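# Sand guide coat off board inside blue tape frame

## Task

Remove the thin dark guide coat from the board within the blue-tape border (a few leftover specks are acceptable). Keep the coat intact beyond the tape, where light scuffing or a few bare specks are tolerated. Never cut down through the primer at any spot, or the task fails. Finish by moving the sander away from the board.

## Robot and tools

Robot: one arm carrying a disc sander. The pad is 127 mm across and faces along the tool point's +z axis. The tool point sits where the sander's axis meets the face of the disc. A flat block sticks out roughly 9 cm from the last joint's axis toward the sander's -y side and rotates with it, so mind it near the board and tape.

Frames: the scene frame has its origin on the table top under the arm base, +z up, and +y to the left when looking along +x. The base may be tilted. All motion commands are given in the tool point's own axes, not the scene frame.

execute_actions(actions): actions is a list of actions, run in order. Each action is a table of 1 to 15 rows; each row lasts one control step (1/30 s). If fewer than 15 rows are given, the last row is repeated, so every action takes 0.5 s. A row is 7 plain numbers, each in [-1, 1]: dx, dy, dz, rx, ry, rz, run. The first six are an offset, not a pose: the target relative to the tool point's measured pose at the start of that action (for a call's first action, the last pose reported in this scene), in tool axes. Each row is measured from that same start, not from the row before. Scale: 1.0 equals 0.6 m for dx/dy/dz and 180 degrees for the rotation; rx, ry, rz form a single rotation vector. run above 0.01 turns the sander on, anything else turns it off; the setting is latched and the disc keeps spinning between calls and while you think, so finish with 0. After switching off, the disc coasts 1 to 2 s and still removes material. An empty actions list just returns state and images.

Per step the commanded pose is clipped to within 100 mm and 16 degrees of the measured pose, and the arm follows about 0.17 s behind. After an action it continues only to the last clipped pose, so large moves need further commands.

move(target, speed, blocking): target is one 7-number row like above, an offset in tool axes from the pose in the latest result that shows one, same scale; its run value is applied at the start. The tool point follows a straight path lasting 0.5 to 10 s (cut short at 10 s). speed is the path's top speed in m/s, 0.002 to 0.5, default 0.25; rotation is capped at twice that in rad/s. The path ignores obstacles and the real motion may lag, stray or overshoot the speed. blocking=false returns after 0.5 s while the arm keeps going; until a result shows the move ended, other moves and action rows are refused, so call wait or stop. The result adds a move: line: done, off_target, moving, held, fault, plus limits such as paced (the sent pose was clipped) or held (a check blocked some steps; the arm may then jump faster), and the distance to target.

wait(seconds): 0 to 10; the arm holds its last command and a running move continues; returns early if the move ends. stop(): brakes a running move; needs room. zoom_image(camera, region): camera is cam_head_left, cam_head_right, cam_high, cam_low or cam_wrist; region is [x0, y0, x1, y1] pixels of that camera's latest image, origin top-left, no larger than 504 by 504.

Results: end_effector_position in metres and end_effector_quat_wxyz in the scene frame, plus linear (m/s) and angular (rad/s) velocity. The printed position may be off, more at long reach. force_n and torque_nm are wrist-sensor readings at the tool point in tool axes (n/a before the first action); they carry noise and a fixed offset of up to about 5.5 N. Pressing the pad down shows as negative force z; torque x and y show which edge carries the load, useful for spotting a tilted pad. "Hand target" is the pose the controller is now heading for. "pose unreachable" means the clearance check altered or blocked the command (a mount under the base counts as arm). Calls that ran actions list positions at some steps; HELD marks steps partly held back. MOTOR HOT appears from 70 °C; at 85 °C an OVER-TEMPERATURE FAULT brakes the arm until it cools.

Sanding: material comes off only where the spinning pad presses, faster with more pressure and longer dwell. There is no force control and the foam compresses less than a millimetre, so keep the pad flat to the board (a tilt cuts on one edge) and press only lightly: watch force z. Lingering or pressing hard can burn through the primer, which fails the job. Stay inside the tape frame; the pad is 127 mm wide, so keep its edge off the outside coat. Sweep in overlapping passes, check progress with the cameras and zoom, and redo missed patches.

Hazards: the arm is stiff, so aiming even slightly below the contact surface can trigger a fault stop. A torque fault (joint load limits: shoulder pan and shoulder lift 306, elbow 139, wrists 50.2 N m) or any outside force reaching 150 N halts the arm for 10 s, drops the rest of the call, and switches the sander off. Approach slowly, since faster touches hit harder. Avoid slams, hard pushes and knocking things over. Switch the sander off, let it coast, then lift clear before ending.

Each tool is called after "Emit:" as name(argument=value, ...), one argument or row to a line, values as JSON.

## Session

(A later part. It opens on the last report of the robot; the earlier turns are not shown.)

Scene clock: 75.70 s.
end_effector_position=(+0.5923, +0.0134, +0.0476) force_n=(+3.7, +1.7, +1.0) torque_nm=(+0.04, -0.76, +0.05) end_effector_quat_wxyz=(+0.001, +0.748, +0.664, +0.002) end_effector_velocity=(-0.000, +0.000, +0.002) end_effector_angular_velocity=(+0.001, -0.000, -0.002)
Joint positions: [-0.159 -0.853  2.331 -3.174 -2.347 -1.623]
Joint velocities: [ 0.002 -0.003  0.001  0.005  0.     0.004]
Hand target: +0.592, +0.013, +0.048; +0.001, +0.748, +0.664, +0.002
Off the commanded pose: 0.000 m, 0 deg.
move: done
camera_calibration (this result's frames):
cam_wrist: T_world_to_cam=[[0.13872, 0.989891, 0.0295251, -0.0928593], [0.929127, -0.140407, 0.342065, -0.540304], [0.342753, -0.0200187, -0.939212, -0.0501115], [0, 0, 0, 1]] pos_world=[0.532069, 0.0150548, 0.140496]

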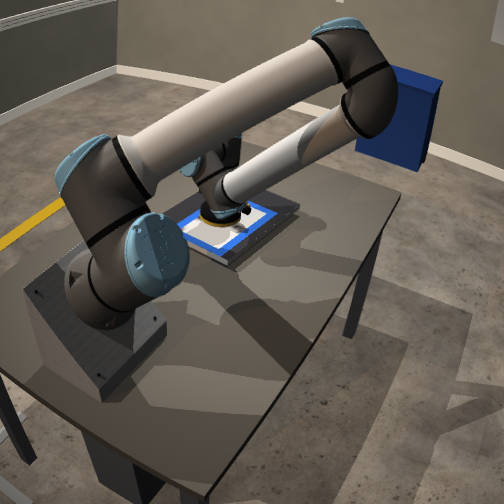

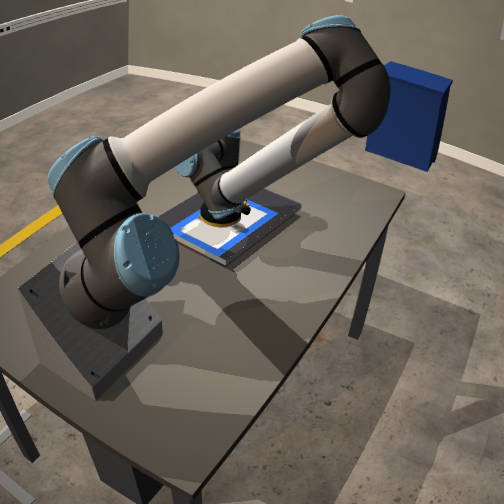

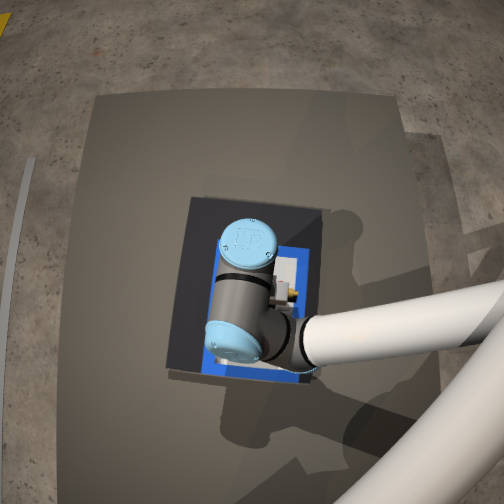

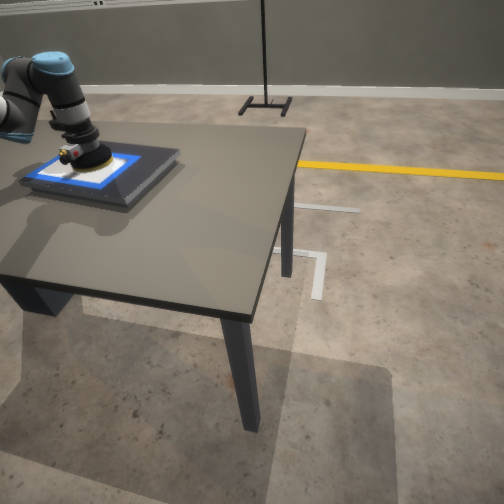

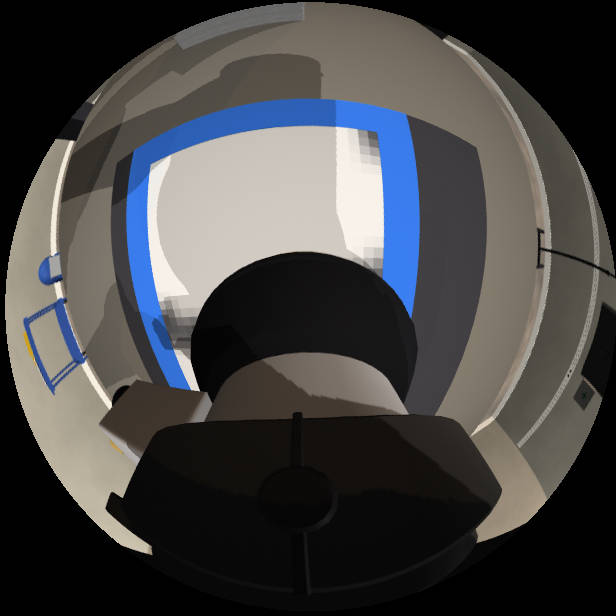

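Emit:
move(
  target=[0,0.1,0,0,-0.001,0,1],
  speed=0.06,
)

Emit:
move(
  target=[0,0,0.006,0,0,0,1],
  speed=0.004,
)

Emit:
move(
  target=[0,-0.27,0.0002,0,0,0,1],
  speed=0.025,
)

Emit:
move(
  target=[-0.11,0.09,0,0,0.002,0,1],
  speed=0.06,
)

Emit:
move(
  target=[0,0.05,0.0002,0,0,0,1],
  speed=0.01,
)

Emit:
move(
  target=[0,0.3,-0.3,0,0,0,0],
  speed=0.15,
)

Scene clock: 79.77 s.
end_effector_position=(+0.6516, +0.0064, +0.0478) force_n=(+2.3, +0.1, +2.5) torque_nm=(+0.03, -0.47, -0.10) end_effector_quat_wxyz=(+0.002, +0.748, +0.664, +0.001) end_effector_velocity=(+0.003, -0.000, -0.000) end_effector_angular_velocity=(-0.000, +0.000, -0.001)
Joint positions: [-0.154 -0.846  2.224 -3.07  -2.35  -1.617]
Joint velocities: [ 0.     0.001 -0.005  0.005 -0.     0.002]
Hand target: +0.652, +0.006, +0.048; +0.002, +0.748, +0.664, +0.001
Off the commanded pose: 0.000 m, 0 deg.
move: done
camera_calibration (this result's frames):
cam_wrist: T_world_to_cam=[[0.138735, 0.989977, 0.0264221, -0.0939886], [0.929237, -0.139356, 0.342197, -0.596495], [0.342449, -0.0229223, -0.939257, -0.0701691], [0, 0, 0, 1]] pos_world=[0.591354, 0.00831301, 0.140695]

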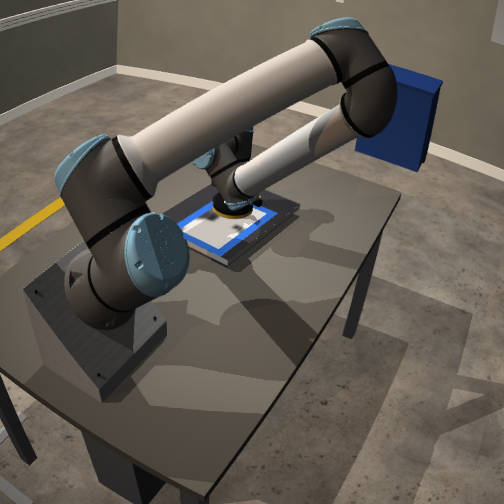

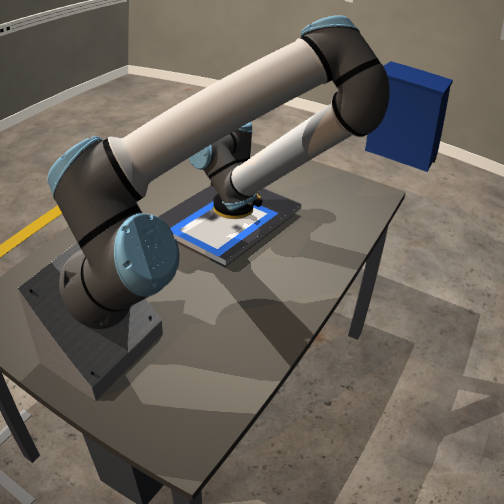

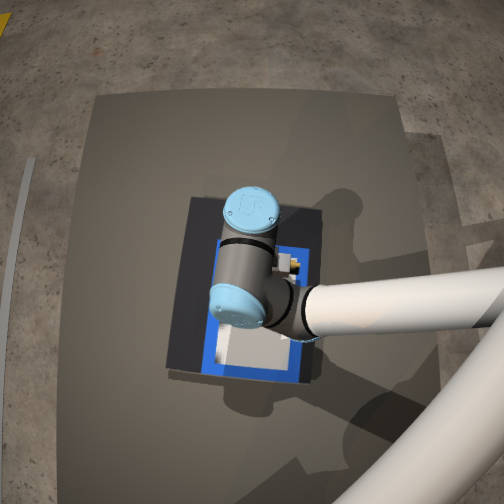

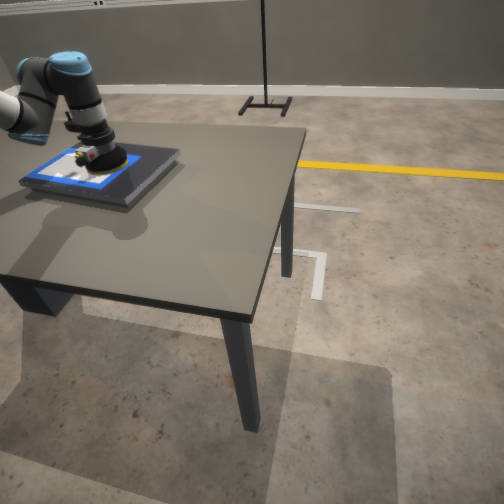

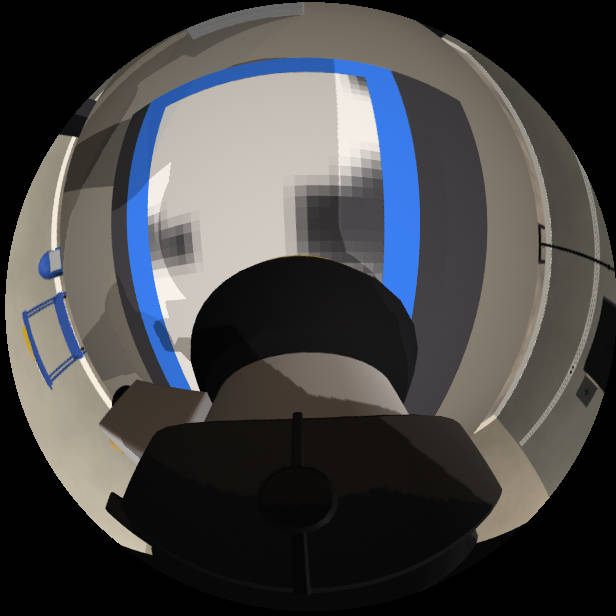

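Scene clock: 80.90 s.
end_effector_position=(+0.6516, +0.0064, +0.0444) force_n=(-1.3, -2.8, -24.7) torque_nm=(+0.01, +0.15, -0.11) end_effector_quat_wxyz=(+0.002, +0.748, +0.664, +0.001) end_effector_velocity=(-0.001, +0.000, -0.001) end_effector_angular_velocity=(+0.000, +0.001, +0.000)
Joint positions: [-0.158 -0.84   2.223 -3.079 -2.35  -1.622]
Joint velocities: [-0.001  0.002  0.001 -0.002  0.    -0.001]
Hand target: +0.652, +0.006, +0.044; +0.002, +0.748, +0.664, +0.001
Off the commanded pose: 0.000 m, 0 deg.
move: done
camera_calibration (this result's frames):
cam_wrist: T_world_to_cam=[[0.13877, 0.989972, 0.0264312, -0.0939212], [0.929193, -0.139389, 0.342302, -0.595341], [0.342553, -0.0229414, -0.939218, -0.0734825], [0, 0, 0, 1]] pos_world=[0.591392, 0.00830963, 0.137252]

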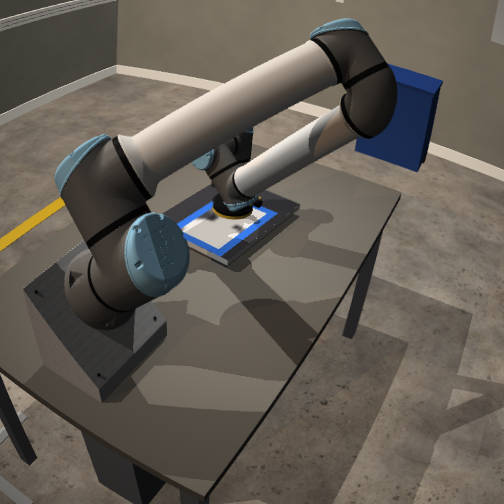

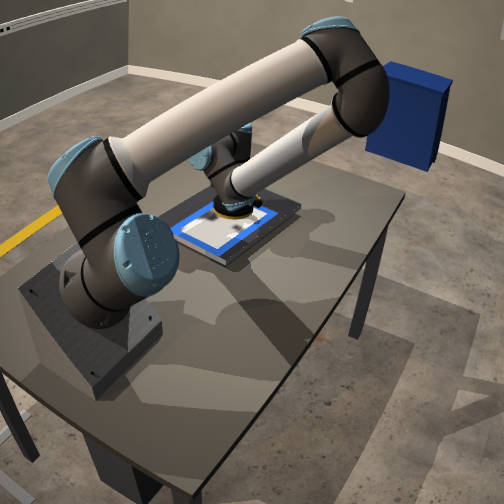

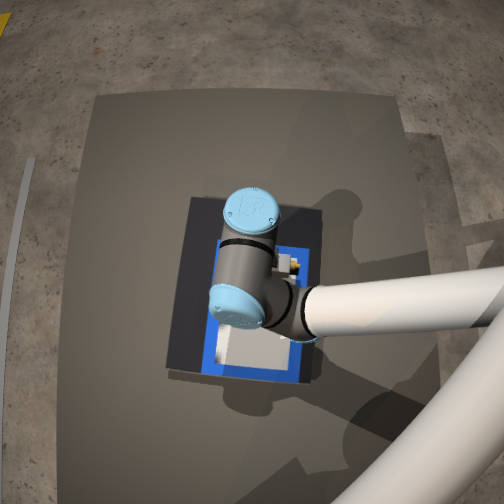

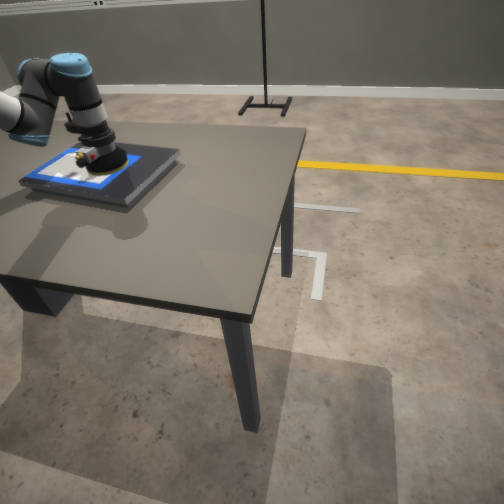

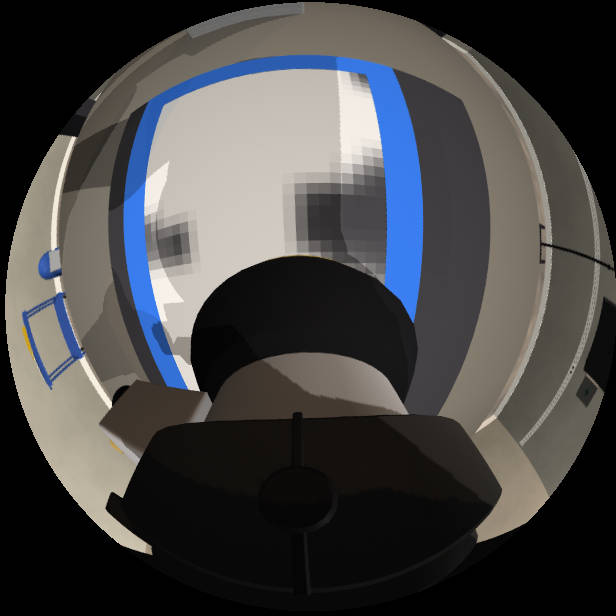

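Scene clock: 87.70 s.
end_effector_position=(+0.4911, +0.0254, +0.0437) force_n=(+1.2, -1.6, -26.9) torque_nm=(+0.43, -0.42, -0.11) end_effector_quat_wxyz=(+0.002, +0.748, +0.664, +0.001) end_effector_velocity=(-0.002, +0.000, -0.000) end_effector_angular_velocity=(+0.000, -0.001, -0.003)
Joint positions: [-0.171 -0.816  2.505 -3.396 -2.348 -1.64 ]
Joint velocities: [-0.     0.002  0.004 -0.007  0.     0.002]
Hand target: +0.491, +0.025, +0.044; +0.002, +0.748, +0.664, +0.001
Off the commanded pose: 0.000 m, 0 deg.
move: done
camera_calibration (this result's frames):
cam_wrist: T_world_to_cam=[[0.13877, 0.989973, 0.0263799, -0.0904787], [0.929215, -0.139373, 0.342248, -0.443267], [0.342493, -0.0229811, -0.939239, -0.0186088], [0, 0, 0, 1]] pos_world=[0.43082, 0.0273643, 0.136616]

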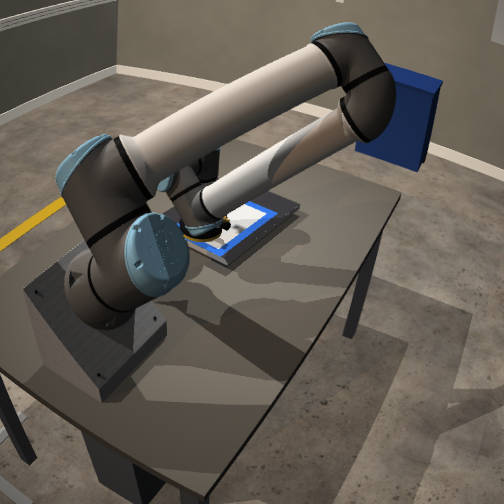

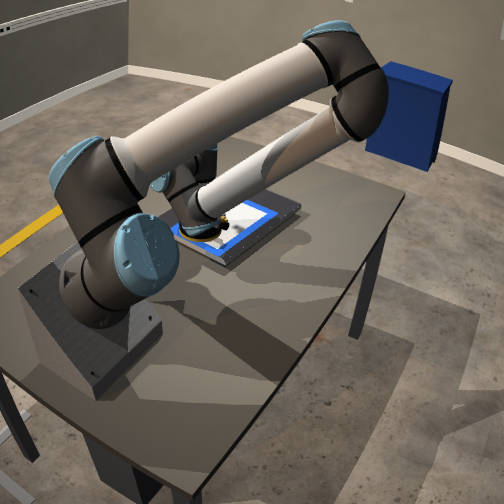

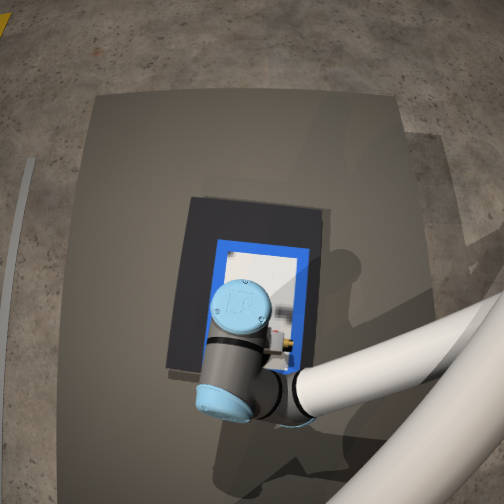

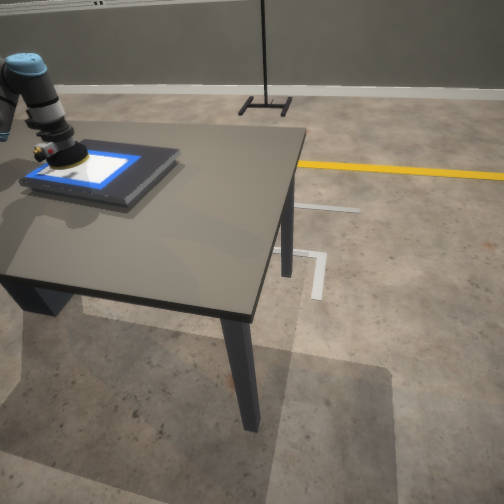

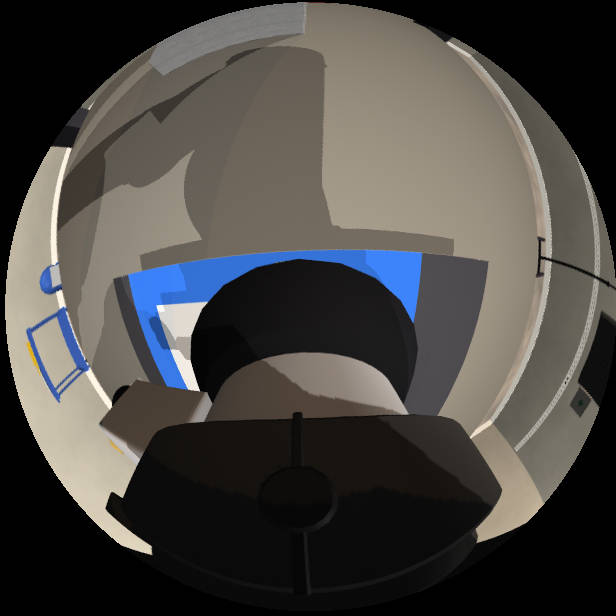

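Scene clock: 89.57 s.
end_effector_position=(+0.5367, -0.0464, +0.0439) force_n=(+1.5, +0.5, -22.4) torque_nm=(+0.44, -0.80, -0.16) end_effector_quat_wxyz=(+0.000, +0.748, +0.664, +0.003) end_effector_velocity=(+0.002, -0.002, -0.000) end_effector_angular_velocity=(-0.000, +0.000, -0.001)
Joint positions: [-0.259 -0.933  2.455 -3.312 -2.327 -1.759]
Joint velocities: [-0.003 -0.003 -0.002  0.004  0.    -0.002]
Hand target: +0.537, -0.047, +0.044; +0.000, +0.748, +0.664, +0.003
Off the commanded pose: 0.000 m, 0 deg.
move: done
camera_calibration (this result's frames):
cam_wrist: T_world_to_cam=[[0.138683, 0.989813, 0.0322089, -0.0259237], [0.929027, -0.141295, 0.341972, -0.495761], [0.343039, -0.017503, -0.939158, -0.0357703], [0, 0, 0, 1]] pos_world=[0.476441, -0.0450149, 0.136778]

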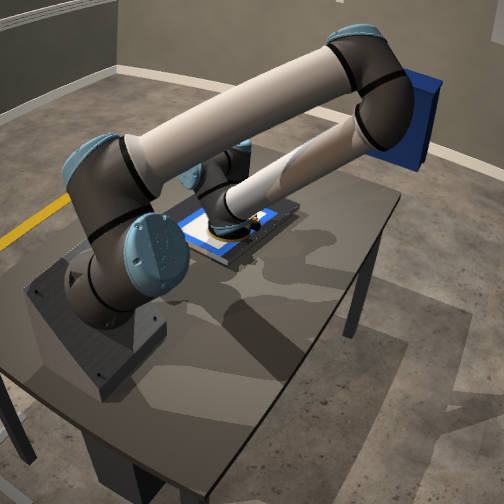

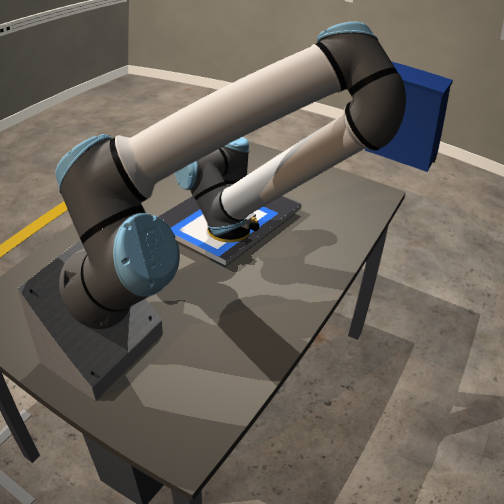

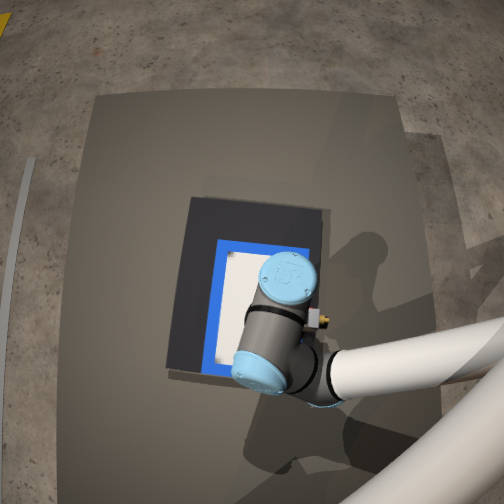

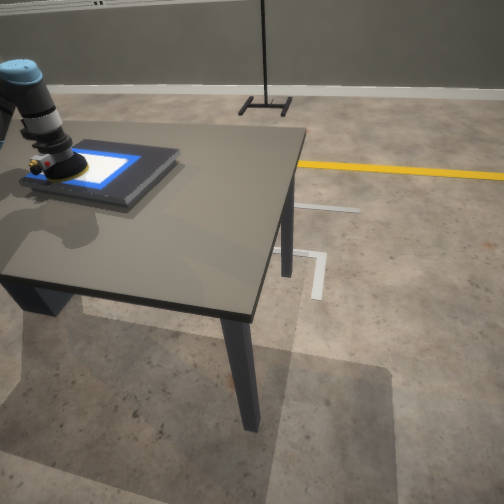

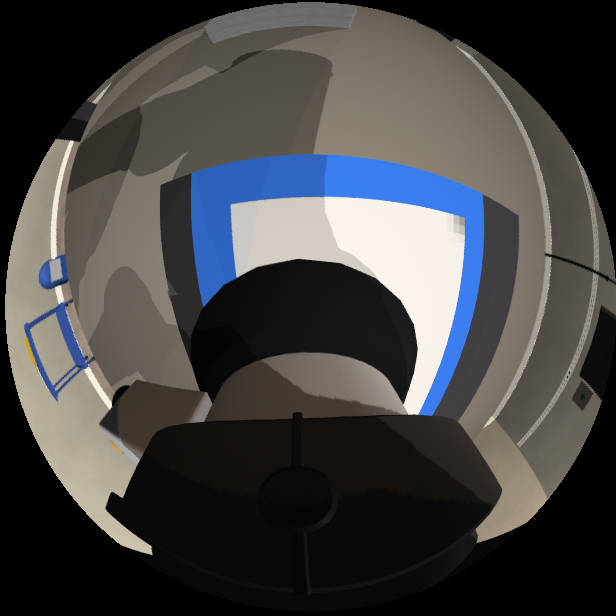

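Scene clock: 92.80 s.
end_effector_position=(+0.5662, -0.0499, +0.0439) force_n=(-1.2, -5.3, -30.2) torque_nm=(-0.21, -0.06, -0.08) end_effector_quat_wxyz=(+0.000, +0.748, +0.664, +0.003) end_effector_velocity=(+0.002, -0.000, -0.000) end_effector_angular_velocity=(+0.001, +0.001, +0.000)
Joint positions: [-0.251 -0.935  2.402 -3.25  -2.328 -1.749]
Joint velocities: [ 0.    -0.    -0.004  0.006  0.     0.001]
Hand target: +0.567, -0.050, +0.044; +0.000, +0.748, +0.664, +0.003
Off the commanded pose: 0.000 m, 0 deg.
move: done
camera_calibration (this result's frames):
cam_wrist: T_world_to_cam=[[0.138688, 0.989812, 0.0322274, -0.0265572], [0.929014, -0.141305, 0.342002, -0.523658], [0.343071, -0.0174918, -0.939146, -0.045988], [0, 0, 0, 1]] pos_world=[0.505946, -0.0485131, 0.136758]

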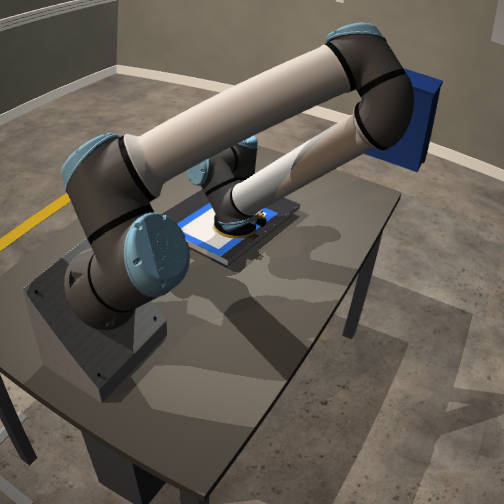

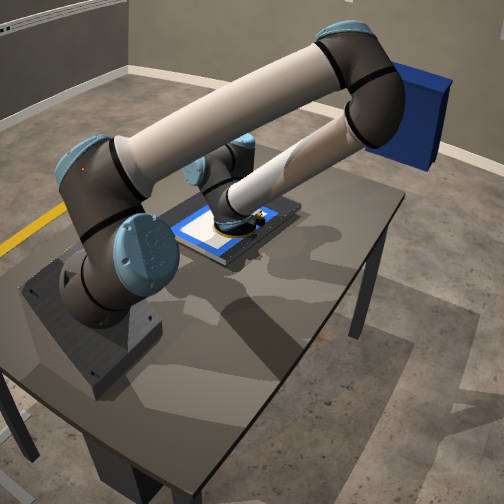

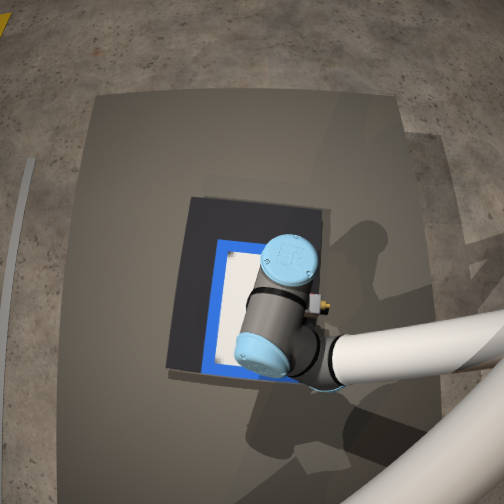

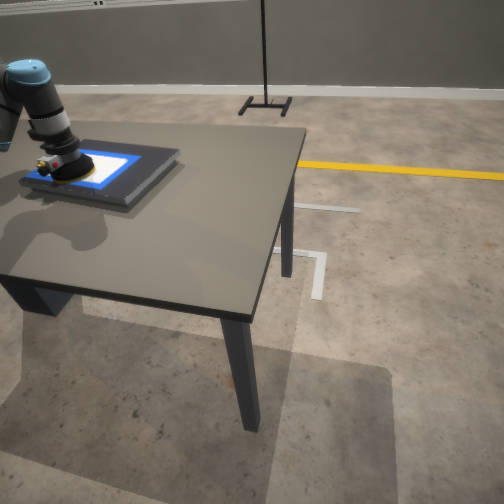

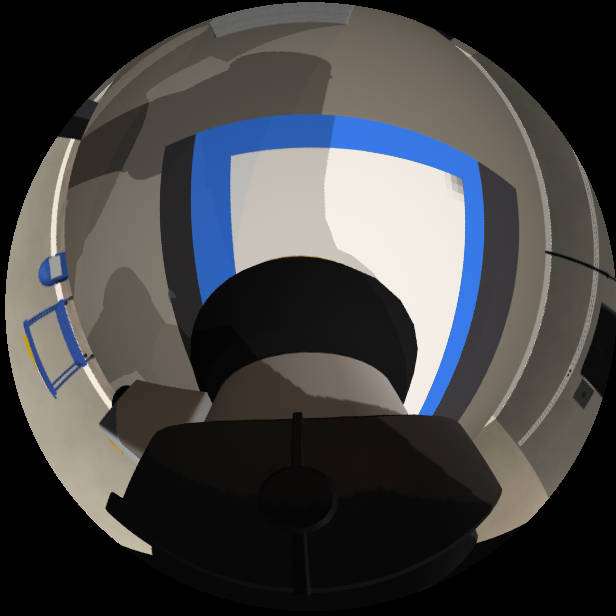

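Scene clock: 95.07 s.
end_effector_position=(+0.7443, -0.0719, +0.2246) force_n=(+3.0, +1.0, +1.5) torque_nm=(+0.07, -0.66, +0.01) end_effector_quat_wxyz=(+0.000, +0.748, +0.664, +0.003) end_effector_velocity=(+0.002, +0.000, +0.001) end_effector_angular_velocity=(+0.000, +0.002, +0.001)
Joint positions: [-0.047 -1.104  2.025 -2.508 -2.351 -1.467]
Joint velocities: [ 0.002  0.001 -0.005  0.008 -0.     0.003]
Hand target: +0.745, -0.072, +0.225; +0.000, +0.748, +0.664, +0.003
Off the commanded pose: 0.000 m, 0 deg.
move: done
camera_calibration (this result's frames):
cam_wrist: T_world_to_cam=[[0.13874, 0.98977, 0.0332498, -0.0355988], [0.928803, -0.141697, 0.342413, -0.753956], [0.343622, -0.016624, -0.938961, 0.0618132], [0, 0, 0, 1]] pos_world=[0.683975, -0.070571, 0.317388]

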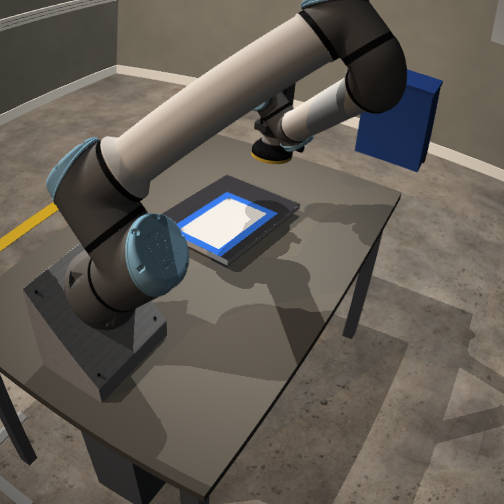

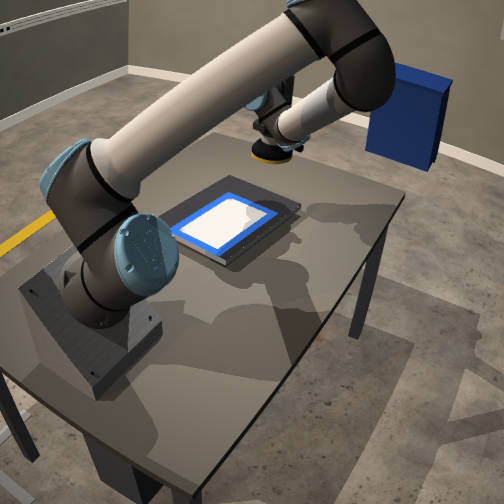

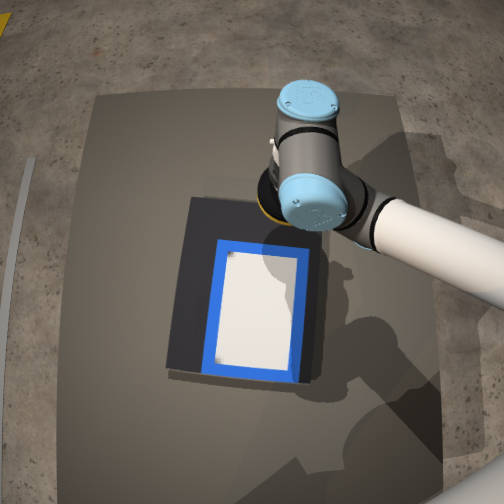

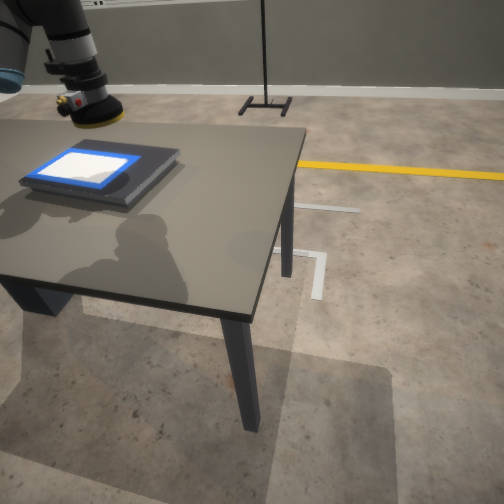

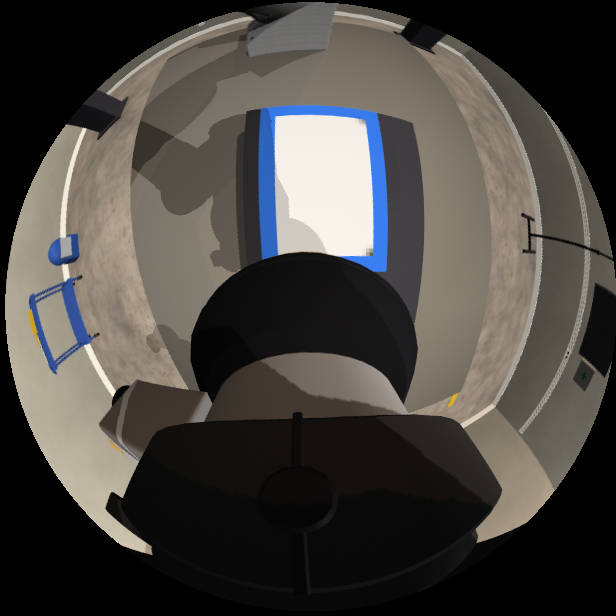

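Emit:
finished_scene(
  scene=1,
)

The scene is finished: the task was done.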